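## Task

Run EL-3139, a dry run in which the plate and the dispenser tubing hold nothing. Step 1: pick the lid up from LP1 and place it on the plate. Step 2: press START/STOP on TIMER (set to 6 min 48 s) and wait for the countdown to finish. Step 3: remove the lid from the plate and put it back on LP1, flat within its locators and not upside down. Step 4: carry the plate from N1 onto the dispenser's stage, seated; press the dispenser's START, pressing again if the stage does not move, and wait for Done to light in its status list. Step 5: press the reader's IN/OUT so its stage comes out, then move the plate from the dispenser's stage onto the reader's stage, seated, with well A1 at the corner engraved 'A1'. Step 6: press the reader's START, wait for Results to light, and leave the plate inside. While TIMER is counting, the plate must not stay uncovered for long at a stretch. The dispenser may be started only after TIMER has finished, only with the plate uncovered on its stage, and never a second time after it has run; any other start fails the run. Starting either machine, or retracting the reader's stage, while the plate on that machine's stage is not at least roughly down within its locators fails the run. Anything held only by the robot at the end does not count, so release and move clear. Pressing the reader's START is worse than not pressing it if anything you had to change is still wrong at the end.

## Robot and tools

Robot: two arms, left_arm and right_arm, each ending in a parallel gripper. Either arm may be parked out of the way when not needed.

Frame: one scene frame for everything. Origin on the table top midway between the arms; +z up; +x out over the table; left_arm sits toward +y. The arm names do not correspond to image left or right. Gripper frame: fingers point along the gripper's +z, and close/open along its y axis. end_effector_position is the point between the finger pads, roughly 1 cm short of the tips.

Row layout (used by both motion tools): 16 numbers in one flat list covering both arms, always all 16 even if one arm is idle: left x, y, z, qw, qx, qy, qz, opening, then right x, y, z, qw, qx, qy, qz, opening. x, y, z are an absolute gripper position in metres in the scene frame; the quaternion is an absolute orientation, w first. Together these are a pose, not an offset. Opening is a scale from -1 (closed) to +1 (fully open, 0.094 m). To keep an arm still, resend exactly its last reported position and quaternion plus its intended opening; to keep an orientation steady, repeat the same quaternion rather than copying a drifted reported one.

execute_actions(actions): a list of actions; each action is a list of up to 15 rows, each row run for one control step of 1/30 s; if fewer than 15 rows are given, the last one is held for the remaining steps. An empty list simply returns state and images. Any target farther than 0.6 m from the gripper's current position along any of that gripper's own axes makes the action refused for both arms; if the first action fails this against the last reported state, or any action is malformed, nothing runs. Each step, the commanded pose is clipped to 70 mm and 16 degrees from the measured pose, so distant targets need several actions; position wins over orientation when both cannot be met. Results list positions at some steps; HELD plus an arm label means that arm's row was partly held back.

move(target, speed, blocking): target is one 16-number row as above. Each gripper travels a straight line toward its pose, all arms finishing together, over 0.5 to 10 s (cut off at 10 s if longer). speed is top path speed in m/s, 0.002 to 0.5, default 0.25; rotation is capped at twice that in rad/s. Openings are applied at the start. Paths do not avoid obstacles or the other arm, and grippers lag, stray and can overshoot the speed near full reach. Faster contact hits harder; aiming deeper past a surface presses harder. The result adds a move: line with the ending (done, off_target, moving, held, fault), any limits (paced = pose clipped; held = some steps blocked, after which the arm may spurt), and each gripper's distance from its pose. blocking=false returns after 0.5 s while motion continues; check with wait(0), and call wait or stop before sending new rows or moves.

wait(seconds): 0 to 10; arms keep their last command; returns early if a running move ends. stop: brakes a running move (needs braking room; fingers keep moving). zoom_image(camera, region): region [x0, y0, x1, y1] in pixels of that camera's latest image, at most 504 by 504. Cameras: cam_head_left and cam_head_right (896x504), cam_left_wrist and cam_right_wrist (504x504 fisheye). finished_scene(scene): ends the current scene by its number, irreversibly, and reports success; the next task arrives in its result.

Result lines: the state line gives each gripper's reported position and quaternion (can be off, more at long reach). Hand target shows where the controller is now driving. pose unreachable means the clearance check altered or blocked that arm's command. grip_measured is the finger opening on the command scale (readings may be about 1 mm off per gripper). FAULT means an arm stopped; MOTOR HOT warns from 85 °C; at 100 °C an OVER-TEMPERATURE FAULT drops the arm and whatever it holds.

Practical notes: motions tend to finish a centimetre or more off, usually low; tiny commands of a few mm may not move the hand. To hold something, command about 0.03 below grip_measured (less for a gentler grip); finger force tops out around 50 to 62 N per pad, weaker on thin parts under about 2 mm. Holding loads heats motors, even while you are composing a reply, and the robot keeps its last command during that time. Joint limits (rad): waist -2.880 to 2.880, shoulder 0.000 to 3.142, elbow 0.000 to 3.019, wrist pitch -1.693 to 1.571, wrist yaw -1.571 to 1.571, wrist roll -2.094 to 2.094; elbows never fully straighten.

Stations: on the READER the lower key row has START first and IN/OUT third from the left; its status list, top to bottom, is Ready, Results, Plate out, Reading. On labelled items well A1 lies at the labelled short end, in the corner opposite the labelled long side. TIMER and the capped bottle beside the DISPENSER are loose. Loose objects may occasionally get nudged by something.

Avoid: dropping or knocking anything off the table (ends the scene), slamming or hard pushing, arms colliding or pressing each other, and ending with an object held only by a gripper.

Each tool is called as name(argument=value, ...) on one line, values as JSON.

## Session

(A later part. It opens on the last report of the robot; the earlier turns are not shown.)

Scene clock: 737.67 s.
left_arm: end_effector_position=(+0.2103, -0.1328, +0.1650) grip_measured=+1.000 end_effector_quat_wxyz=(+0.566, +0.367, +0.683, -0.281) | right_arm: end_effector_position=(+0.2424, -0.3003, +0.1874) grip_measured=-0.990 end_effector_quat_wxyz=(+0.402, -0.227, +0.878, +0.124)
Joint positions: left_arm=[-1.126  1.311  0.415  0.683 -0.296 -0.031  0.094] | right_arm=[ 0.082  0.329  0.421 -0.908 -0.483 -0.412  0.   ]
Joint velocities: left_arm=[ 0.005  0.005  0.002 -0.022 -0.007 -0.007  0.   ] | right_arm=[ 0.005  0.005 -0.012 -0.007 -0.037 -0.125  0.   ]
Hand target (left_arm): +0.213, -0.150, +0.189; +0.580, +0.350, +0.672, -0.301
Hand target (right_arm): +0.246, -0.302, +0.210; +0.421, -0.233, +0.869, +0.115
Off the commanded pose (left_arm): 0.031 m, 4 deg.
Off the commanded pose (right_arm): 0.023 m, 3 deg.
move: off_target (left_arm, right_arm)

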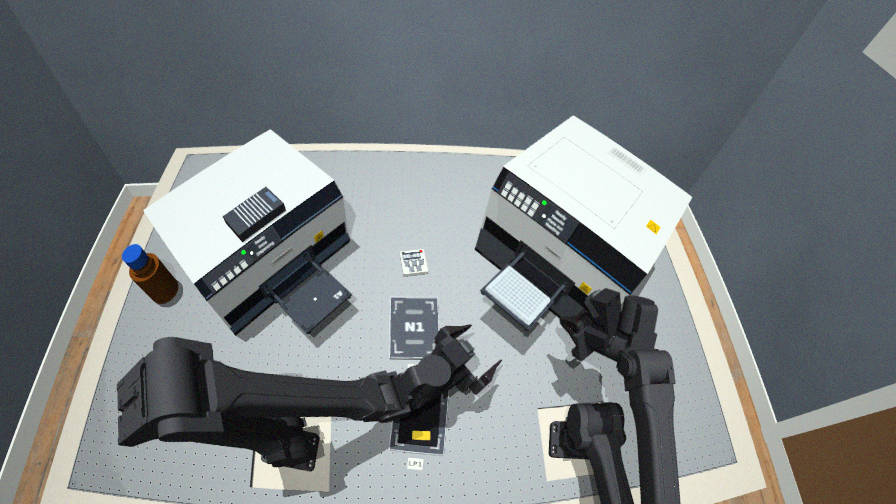

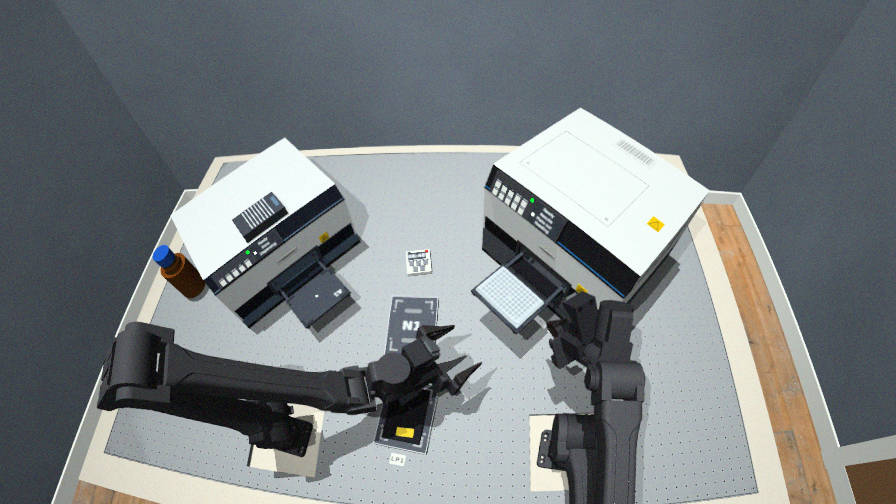

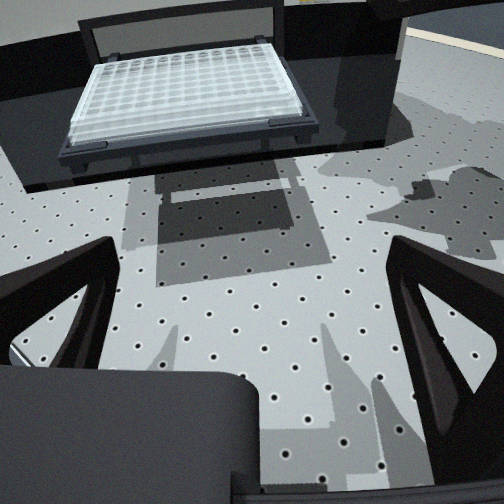

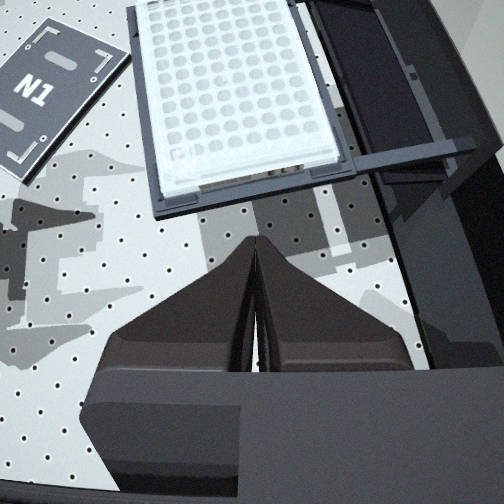

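zoom_image(camera="cam_right_wrist", region=[120,0,370,225])

move(target=[0.2,0.15,0.26,0.58,0.2,0.77,-0.15,1,0.28,-0.26,0.42,0.451,0.0,0.89,0,-1])

move(target=[0.2,0.15,0.26,0.58,0.2,0.77,-0.15,1,0.43,-0.155,0.37,0.451,0.192,0.866,-0.1,-1])

move(target=[0.2,0.15,0.26,0.58,0.2,0.77,-0.15,1,0.489,-0.176,0.305,0.451,0.192,0.866,-0.1,-1], speed=0.1)

zoom_image(camera="cam_head_left", region=[370,370,470,470])

Region (120, 0, 370, 225) of cam_right_wrist's 504x504 image, scaled by 2.016, with more detail than that image has; it fills the top 454 rows of this view, and the rest is white.

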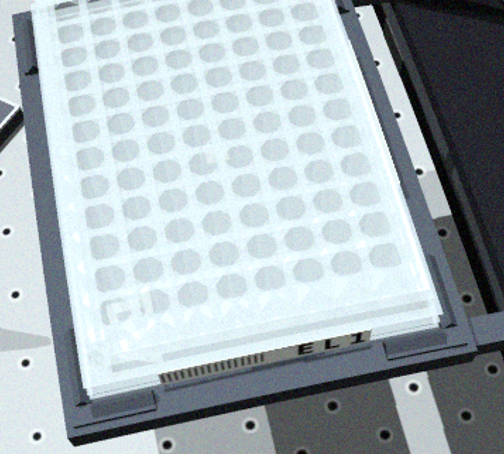

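Scene clock: 742.57 s.
left_arm: end_effector_position=(+0.2073, +0.1469, +0.2214) grip_measured=+1.000 end_effector_quat_wxyz=(+0.565, +0.214, +0.786, -0.132) | right_arm: end_effector_position=(+0.2843, -0.2641, +0.4032) grip_measured=-0.990 end_effector_quat_wxyz=(+0.447, -0.012, +0.894, -0.019)
Joint positions: left_arm=[-0.849  0.006  0.281 -0.647 -0.456 -0.133  0.094] | right_arm=[ 0.82   0.637  1.032 -1.157  0.517  0.384  0.   ]
Joint velocities: left_arm=[-0.005 -0.005 -0.007 -0.012 -0.095  0.007  0.   ] | right_arm=[ 0.005 -0.005 -0.007 -0.007  0.066  0.037 -0.001]
Hand target (left_arm): +0.205, +0.151, +0.260; +0.584, +0.199, +0.773, -0.150
Hand target (right_arm): +0.283, -0.262, +0.421; +0.457, -0.005, +0.889, -0.008
Off the commanded pose (left_arm): 0.039 m, 4 deg.
Off the commanded pose (right_arm): 0.018 m, 3 deg.
joint sent to its limit (left arm) — the command would take joint 2 (shoulder) past its lower limit, so that joint was sent only as far as its limit.
move: off_target (left_arm, right_arm)

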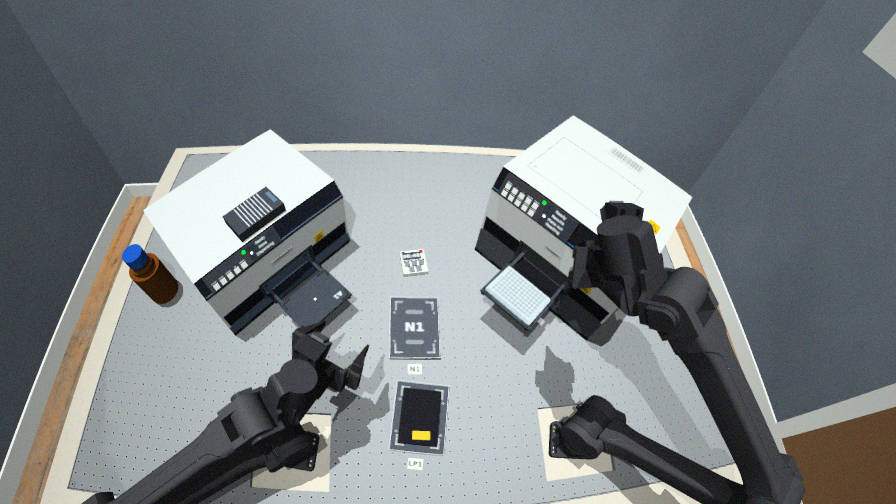

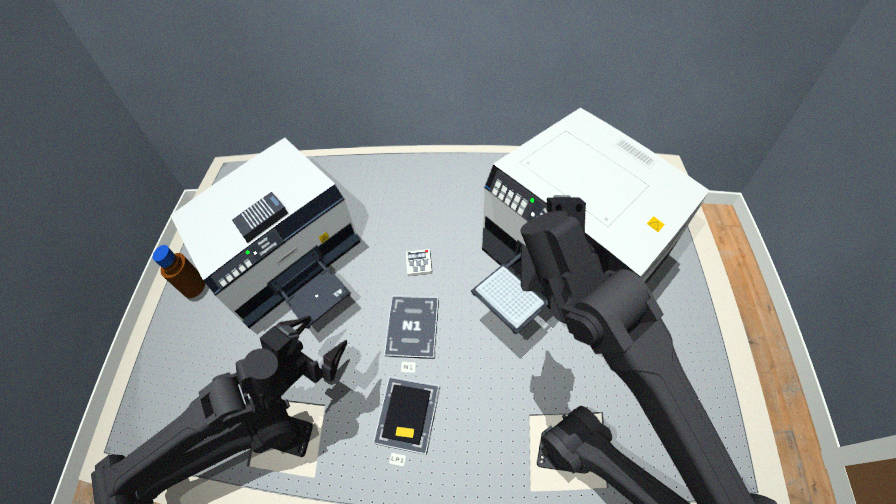

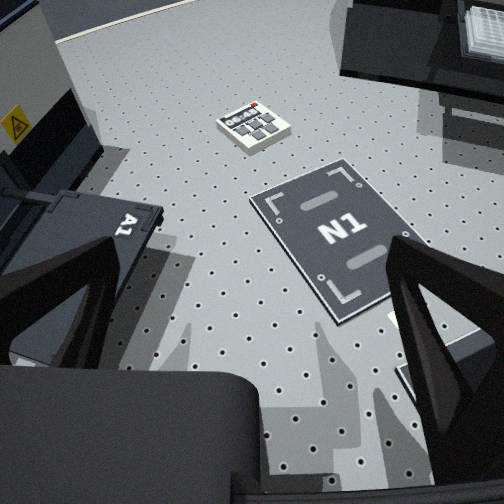

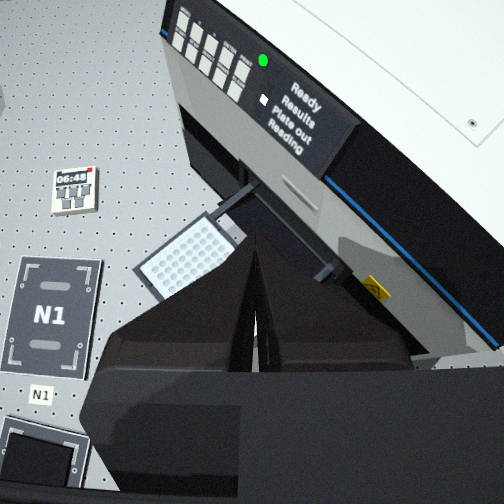

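Scene clock: 744.07 s.
left_arm: end_effector_position=(+0.2065, +0.1470, +0.2206) grip_measured=+1.000 end_effector_quat_wxyz=(+0.565, +0.216, +0.786, -0.129) | right_arm: end_effector_position=(+0.4273, -0.1655, +0.3483) grip_measured=-0.990 end_effector_quat_wxyz=(+0.440, +0.179, +0.872, -0.120)
Joint positions: left_arm=[-0.862  0.006  0.281 -0.653 -0.469 -0.134  0.094] | right_arm=[ 0.908  1.255  1.263 -1.107  0.855  0.912  0.   ]
Joint velocities: left_arm=[ 0.005 -0.005  0.022  0.007 -0.037  0.066  0.   ] | right_arm=[-0.005  0.005 -0.002 -0.002 -0.037  0.007 -0.001]
Hand target (left_arm): +0.203, +0.149, +0.259; +0.582, +0.201, +0.773, -0.151
Hand target (right_arm): +0.429, -0.159, +0.372; +0.453, +0.191, +0.865, -0.100
Off the commanded pose (left_arm): 0.040 m, 4 deg.
Off the commanded pose (right_arm): 0.024 m, 3 deg.
move: off_target (left_arm, right_arm)

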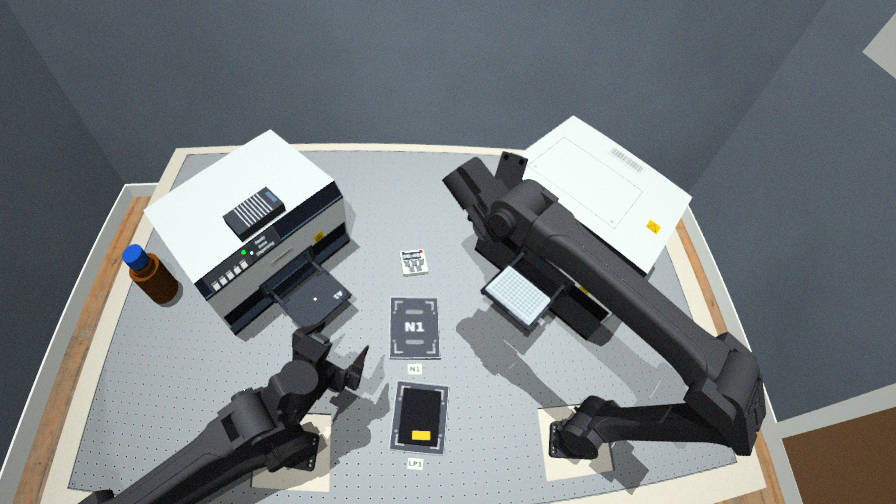

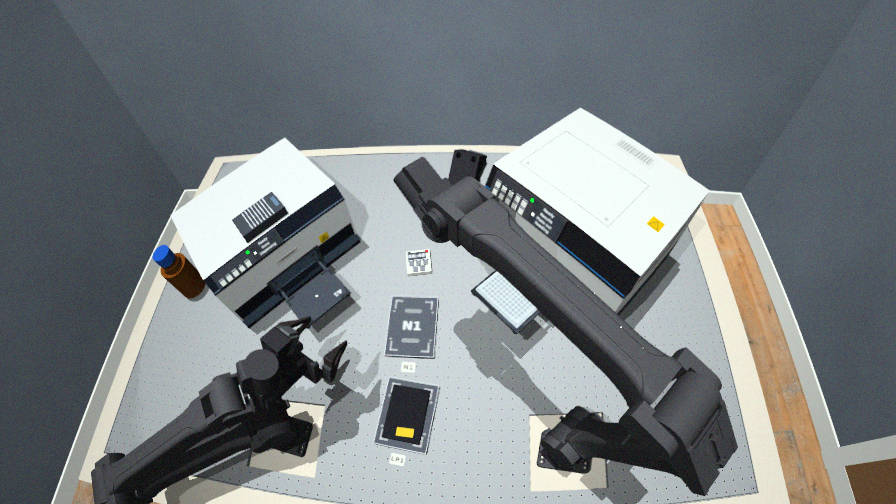

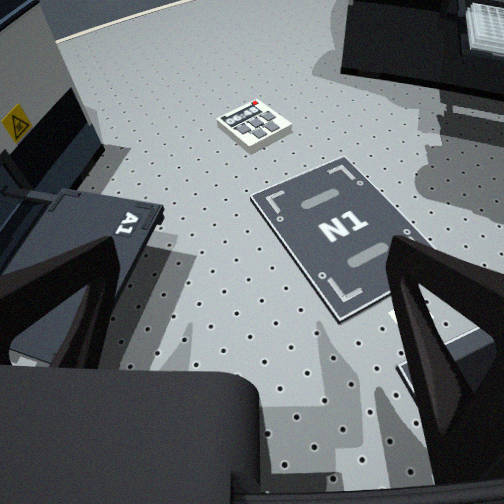

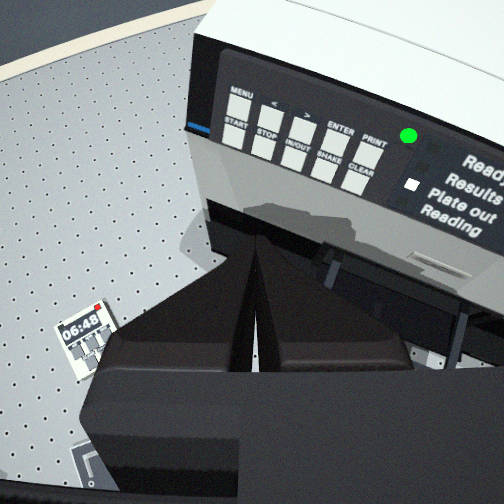

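Scene clock: 745.20 s.
left_arm: end_effector_position=(+0.2066, +0.1472, +0.2207) grip_measured=+1.000 end_effector_quat_wxyz=(+0.565, +0.216, +0.786, -0.129) | right_arm: end_effector_position=(+0.4837, -0.1758, +0.3111) grip_measured=-0.990 end_effector_quat_wxyz=(+0.453, +0.198, +0.864, -0.094)
Joint positions: left_arm=[-0.862  0.006  0.281 -0.653 -0.47  -0.134  0.094] | right_arm=[ 0.798  1.322  1.205 -0.831  0.788  0.798  0.   ]
Joint velocities: left_arm=[ 0.005  0.005 -0.012 -0.012 -0.051  0.022  0.   ] | right_arm=[ 0.015 -0.015  0.012 -0.007 -0.037 -0.066 -0.001]
Hand target (left_arm): +0.203, +0.149, +0.259; +0.582, +0.201, +0.773, -0.151
Hand target (right_arm): +0.488, -0.177, +0.304; +0.449, +0.193, +0.867, -0.099
Off the commanded pose (left_arm): 0.040 m, 4 deg.
Off the commanded pose (right_arm): 0.008 m, 1 deg.
move: off_target (left_arm)

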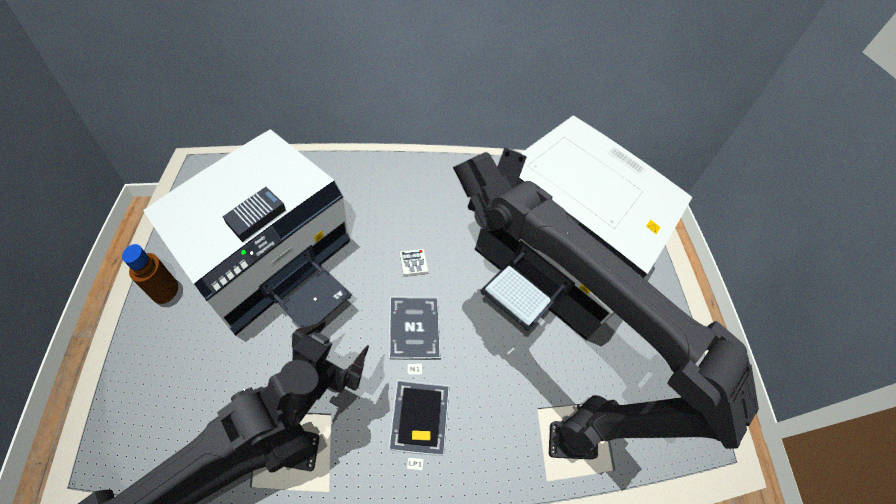

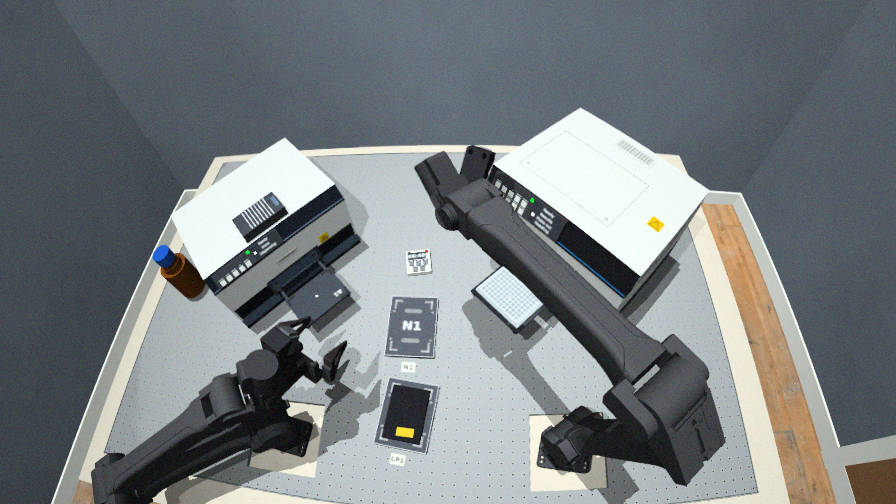

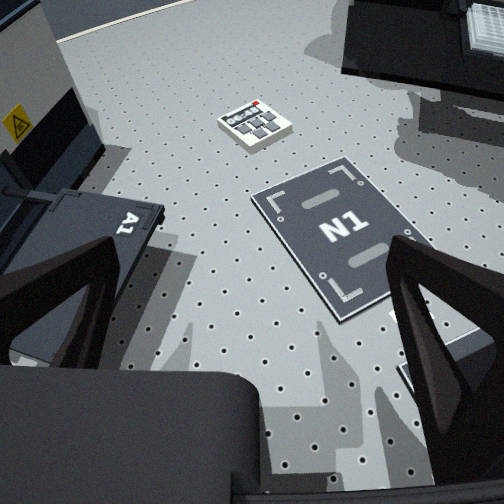

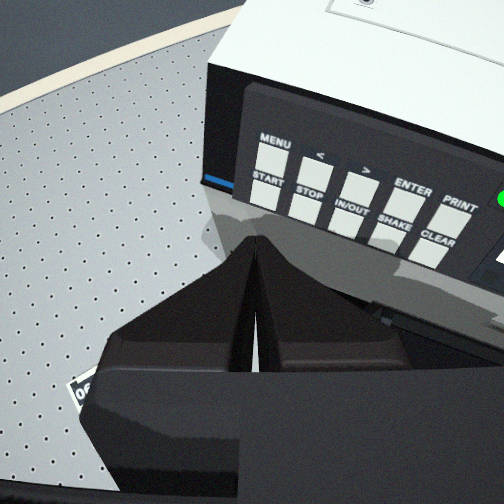

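Region (370, 370, 470, 470) of cam_head_left's 896x504 image, scaled by 5.040, with more detail than that image has.

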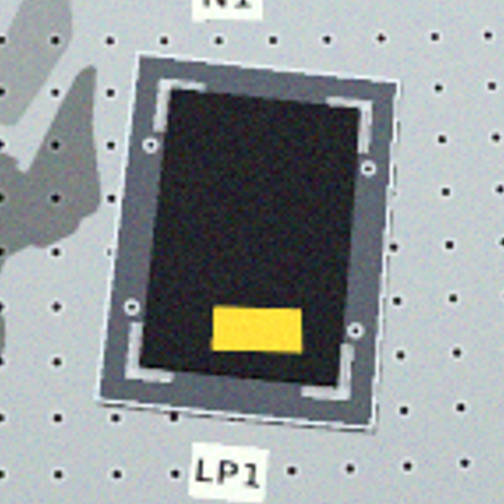

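move(target=[0.2066,0.1472,0.2207,0.565,0.216,0.786,-0.129,1,0.512,-0.193,0.277,0.451,0.192,0.866,-0.1,-1], speed=0.04)

Scene clock: 747.87 s.
left_arm: end_effector_position=(+0.2066, +0.1472, +0.2207) grip_measured=+1.000 end_effector_quat_wxyz=(+0.565, +0.216, +0.786, -0.129) | right_arm: end_effector_position=(+0.5064, -0.1909, +0.2869) grip_measured=-0.990 end_effector_quat_wxyz=(+0.455, +0.197, +0.863, -0.093)
Joint positions: left_arm=[-0.862  0.006  0.281 -0.653 -0.47  -0.134  0.094] | right_arm=[ 0.738  1.35   1.158 -0.7    0.752  0.727  0.   ]
Joint velocities: left_arm=[-0.005 -0.024  0.002  0.007 -0.095 -0.007  0.   ] | right_arm=[-0.015 -0.005  0.002 -0.002  0.022 -0.081 -0.001]
Hand target (left_arm): +0.207, +0.147, +0.221; +0.565, +0.216, +0.786, -0.129
Hand target (right_arm): +0.511, -0.193, +0.277; +0.450, +0.193, +0.866, -0.099
Off the commanded pose (left_arm): 0.000 m, 0 deg.
Off the commanded pose (right_arm): 0.012 m, 1 deg.
move: off_target (right_arm)

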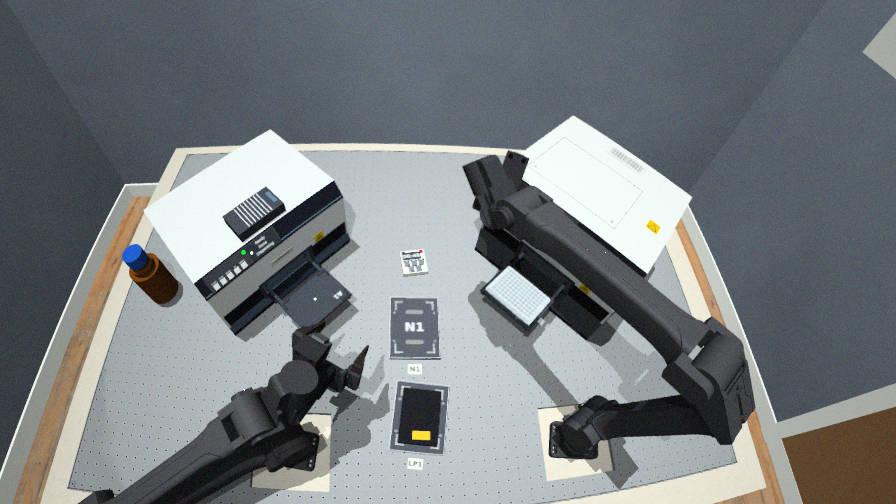

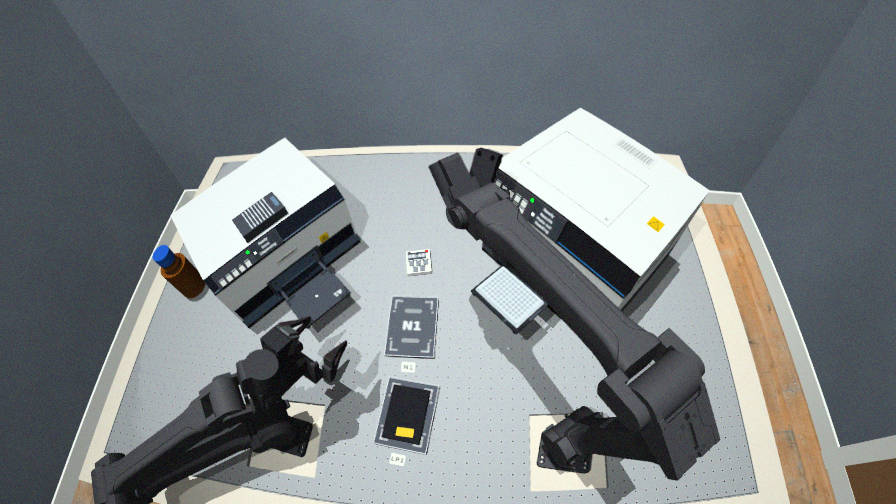

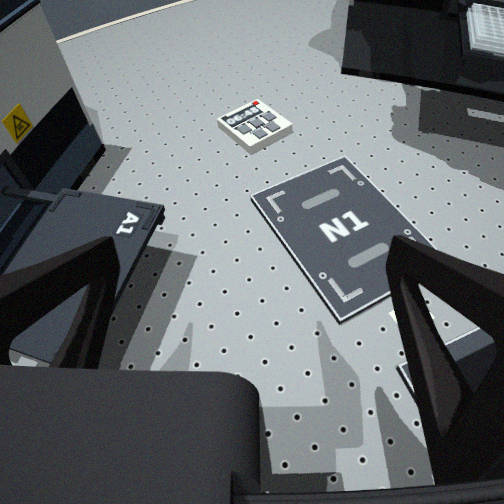

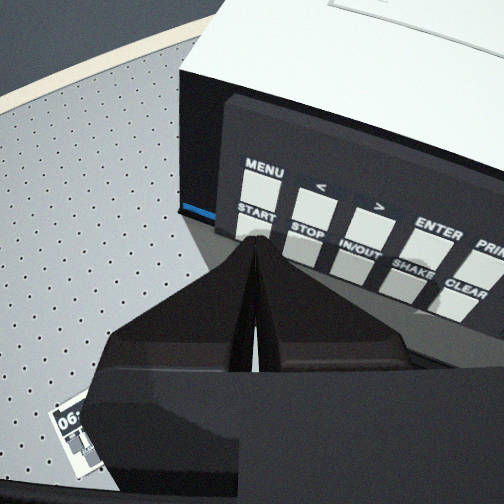

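move(target=[0.2066,0.1472,0.2207,0.565,0.216,0.786,-0.129,1,0.518,-0.196,0.266,0.451,0.192,0.866,-0.1,-1], speed=0.02)

move(target=[0.2066,0.1472,0.2207,0.565,0.216,0.786,-0.129,1,0.522,-0.200,0.260,0.451,0.192,0.866,-0.1,-1], speed=0.02)

Scene clock: 756.00 s.
left_arm: end_effector_position=(+0.2066, +0.1472, +0.2207) grip_measured=+1.000 end_effector_quat_wxyz=(+0.565, +0.216, +0.786, -0.129) | right_arm: end_effector_position=(+0.5129, -0.1932, +0.2771) grip_measured=-0.990 end_effector_quat_wxyz=(+0.457, +0.196, +0.863, -0.093)
Joint positions: left_arm=[-0.862  0.006  0.281 -0.653 -0.47  -0.134  0.094] | right_arm=[ 0.726  1.364  1.144 -0.658  0.746  0.709  0.   ]
Joint velocities: left_arm=[ 0.005 -0.015 -0.002 -0.007  0.037 -0.007  0.   ] | right_arm=[-0.005 -0.005  0.002 -0.002 -0.051 -0.007  0.001]
Hand target (left_arm): +0.207, +0.147, +0.221; +0.565, +0.216, +0.786, -0.129
Hand target (right_arm): +0.517, -0.196, +0.266; +0.451, +0.192, +0.866, -0.100
Off the commanded pose (left_arm): 0.000 m, 0 deg.
Off the commanded pose (right_arm): 0.013 m, 1 deg.
move: off_target (right_arm)

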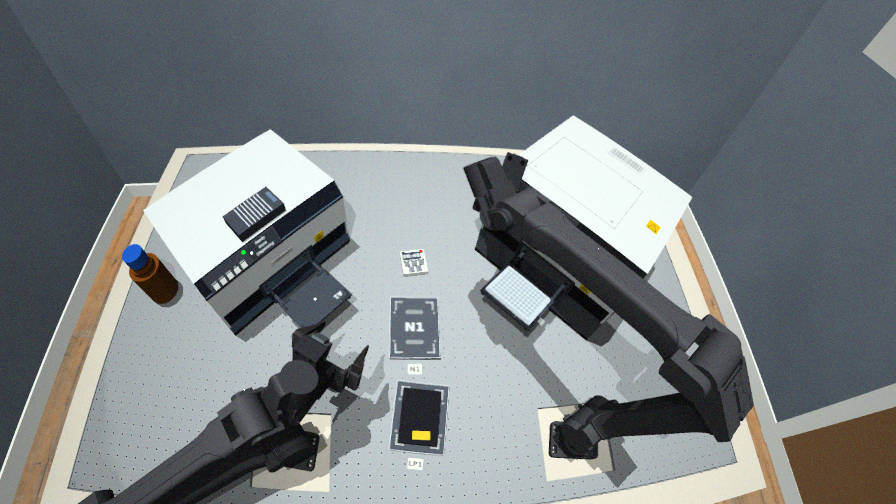

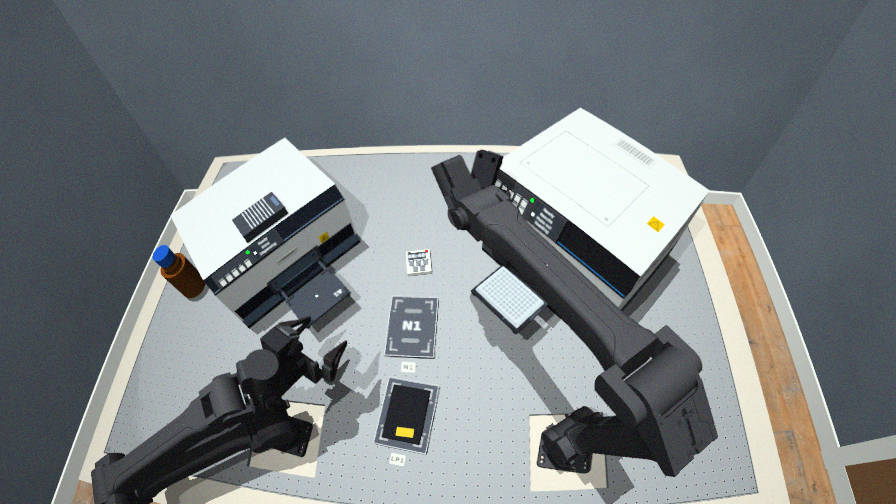

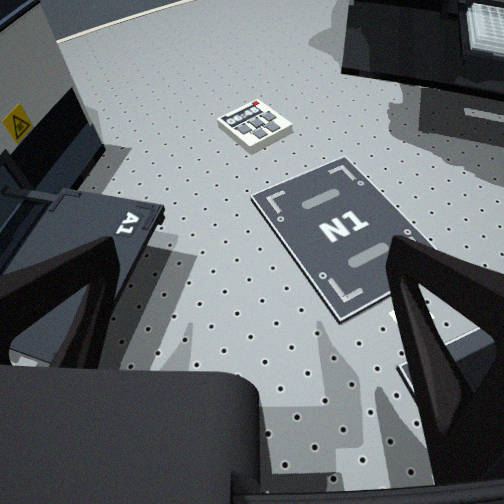

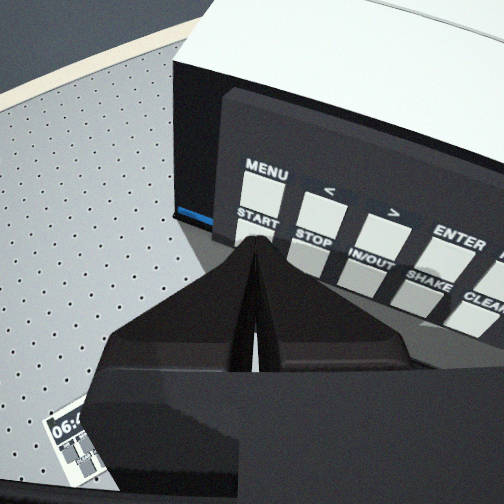

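Scene clock: 757.27 s.
left_arm: end_effector_position=(+0.2066, +0.1472, +0.2207) grip_measured=+1.000 end_effector_quat_wxyz=(+0.565, +0.216, +0.786, -0.129) | right_arm: end_effector_position=(+0.5152, -0.1919, +0.2758) grip_measured=-0.990 end_effector_quat_wxyz=(+0.460, +0.193, +0.862, -0.087)
Joint positions: left_arm=[-0.862  0.006  0.281 -0.653 -0.47  -0.134  0.094] | right_arm=[ 0.723  1.364  1.136 -0.632  0.736  0.697  0.   ]
Joint velocities: left_arm=[ 0.005  0.005  0.007 -0.027 -0.037 -0.066  0.   ] | right_arm=[-0.015  0.005 -0.002 -0.002 -0.022  0.007  0.001]
Hand target (left_arm): +0.207, +0.147, +0.221; +0.565, +0.216, +0.786, -0.129
Hand target (right_arm): +0.521, -0.200, +0.260; +0.451, +0.192, +0.866, -0.100
Off the commanded pose (left_arm): 0.000 m, 0 deg.
Off the commanded pose (right_arm): 0.019 m, 2 deg.
move: off_target (right_arm)

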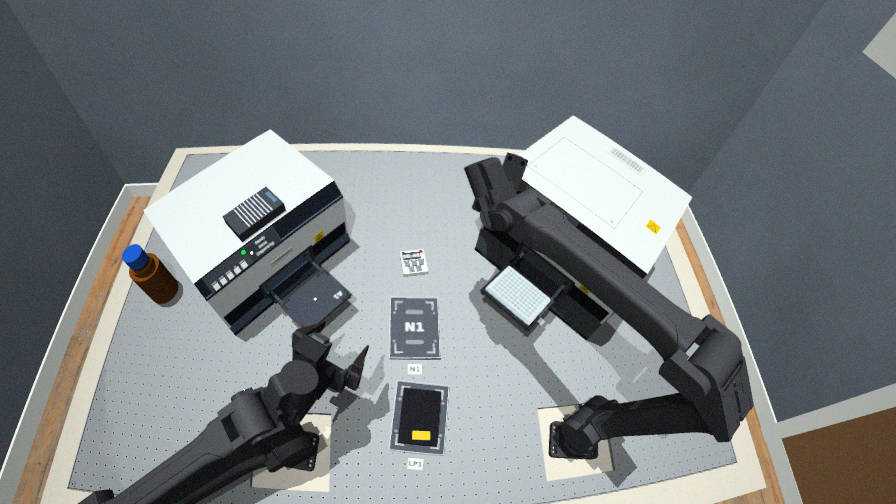

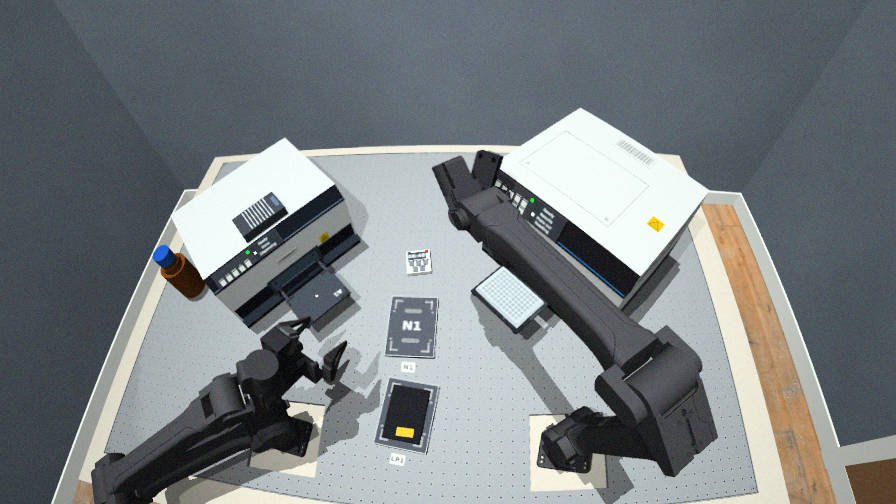

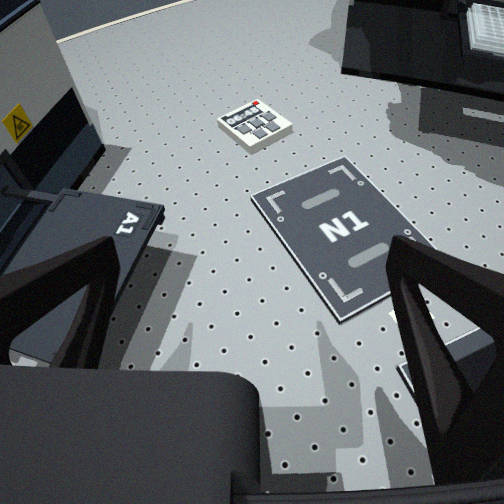

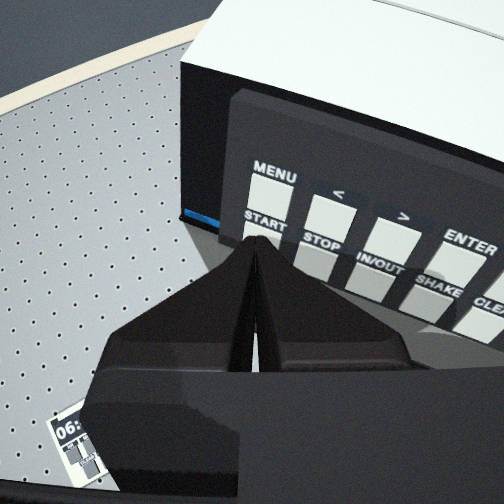

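execute_actions(actions=[[[0.2066,0.1472,0.2207,0.565,0.216,0.786,-0.129,1,0.524,-0.204,0.256,0.449,0.196,0.865,-0.106,-1]],[[0.2066,0.1472,0.2207,0.565,0.216,0.786,-0.129,1,0.524,-0.204,0.256,0.449,0.196,0.865,-0.106,-1]]])

Scene clock: 759.73 s.
left_arm: end_effector_position=(+0.2066, +0.1472, +0.2207) grip_measured=+1.000 end_effector_quat_wxyz=(+0.565, +0.216, +0.786, -0.129) | right_arm: end_effector_position=(+0.5157, -0.1925, +0.2751) grip_measured=-0.990 end_effector_quat_wxyz=(+0.460, +0.193, +0.862, -0.087)
Joint positions: left_arm=[-0.862  0.006  0.281 -0.653 -0.47  -0.134  0.094] | right_arm=[ 0.722  1.366  1.136 -0.631  0.736  0.696  0.   ]
Joint velocities: left_arm=[-0.015 -0.015  0.012  0.007 -0.066  0.007  0.   ] | right_arm=[ 0.005  0.015 -0.022 -0.007  0.051 -0.066  0.   ]
Hand target (left_arm): +0.207, +0.147, +0.221; +0.565, +0.216, +0.786, -0.129
Hand target (right_arm): +0.522, -0.204, +0.256; +0.449, +0.196, +0.865, -0.106
Off the commanded pose (left_arm): 0.000 m, 0 deg.
Off the commanded pose (right_arm): 0.024 m, 2 deg.
Step readings (end_effector_position; steps 1 to 15: 1st action; 16 to 30: 2nd action):
0: left_arm (+0.2066, +0.1472, +0.2207) | right_arm (+0.5152, -0.1919, +0.2758)
1: left_arm (+0.2066, +0.1472, +0.2207) | right_arm (+0.5154, -0.1923, +0.2756)
2: left_arm (+0.2066, +0.1472, +0.2207) | right_arm (+0.5156, -0.1924, +0.2753)
4: left_arm (+0.2066, +0.1472, +0.2207) | right_arm (+0.5157, -0.1925, +0.2751)
8: left_arm (+0.2066, +0.1472, +0.2207) | right_arm (+0.5157, -0.1925, +0.2751)
15: left_arm (+0.2066, +0.1472, +0.2207) | right_arm (+0.5157, -0.1925, +0.2751)
16: left_arm (+0.2066, +0.1472, +0.2207) | right_arm (+0.5157, -0.1925, +0.2751)
17: left_arm (+0.2066, +0.1472, +0.2207) | right_arm (+0.5157, -0.1925, +0.2751)
19: left_arm (+0.2066, +0.1472, +0.2207) | right_arm (+0.5157, -0.1925, +0.2751)
23: left_arm (+0.2066, +0.1472, +0.2207) | right_arm (+0.5157, -0.1925, +0.2751)
30: end_effector_position above

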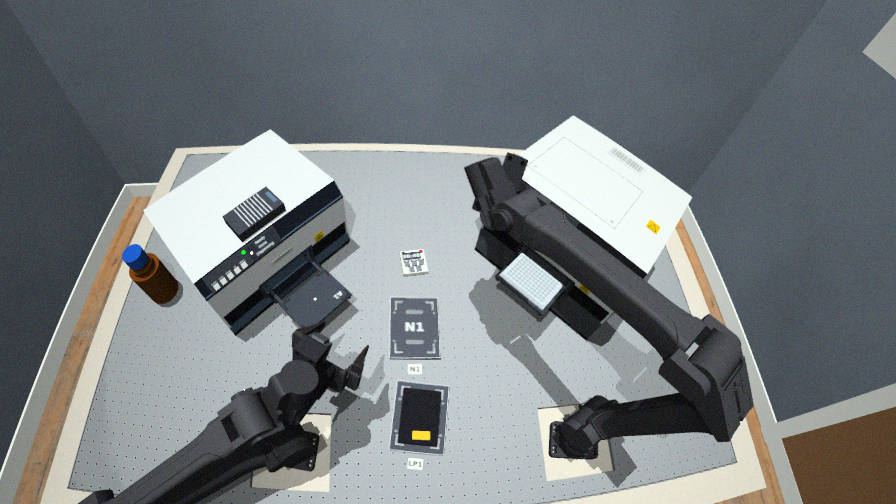

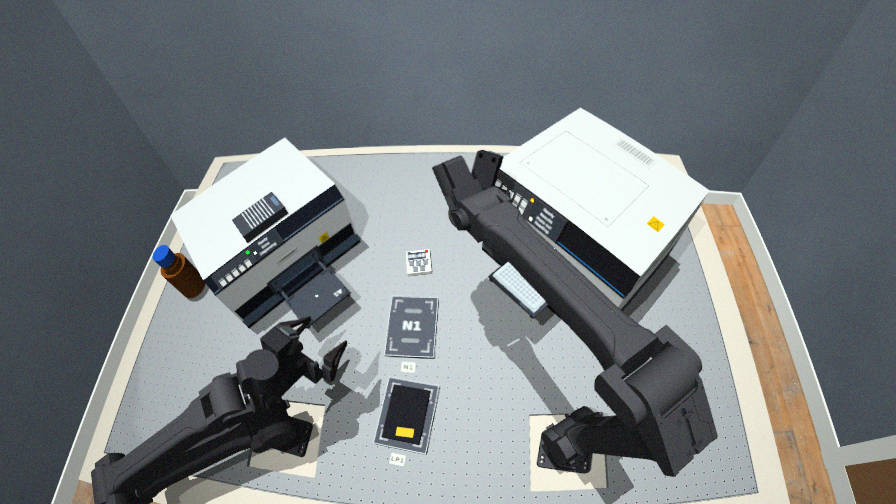

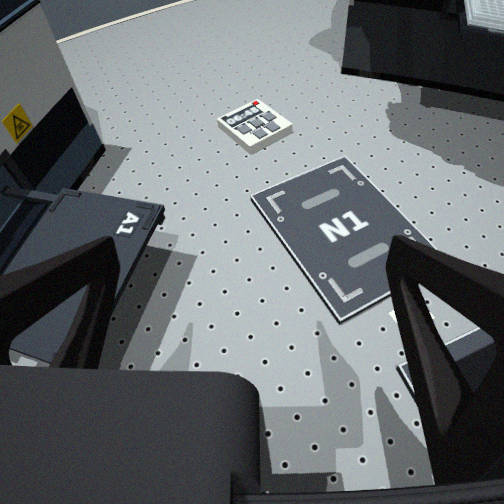

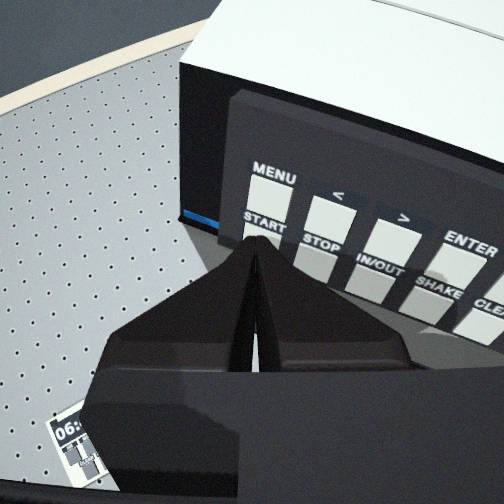

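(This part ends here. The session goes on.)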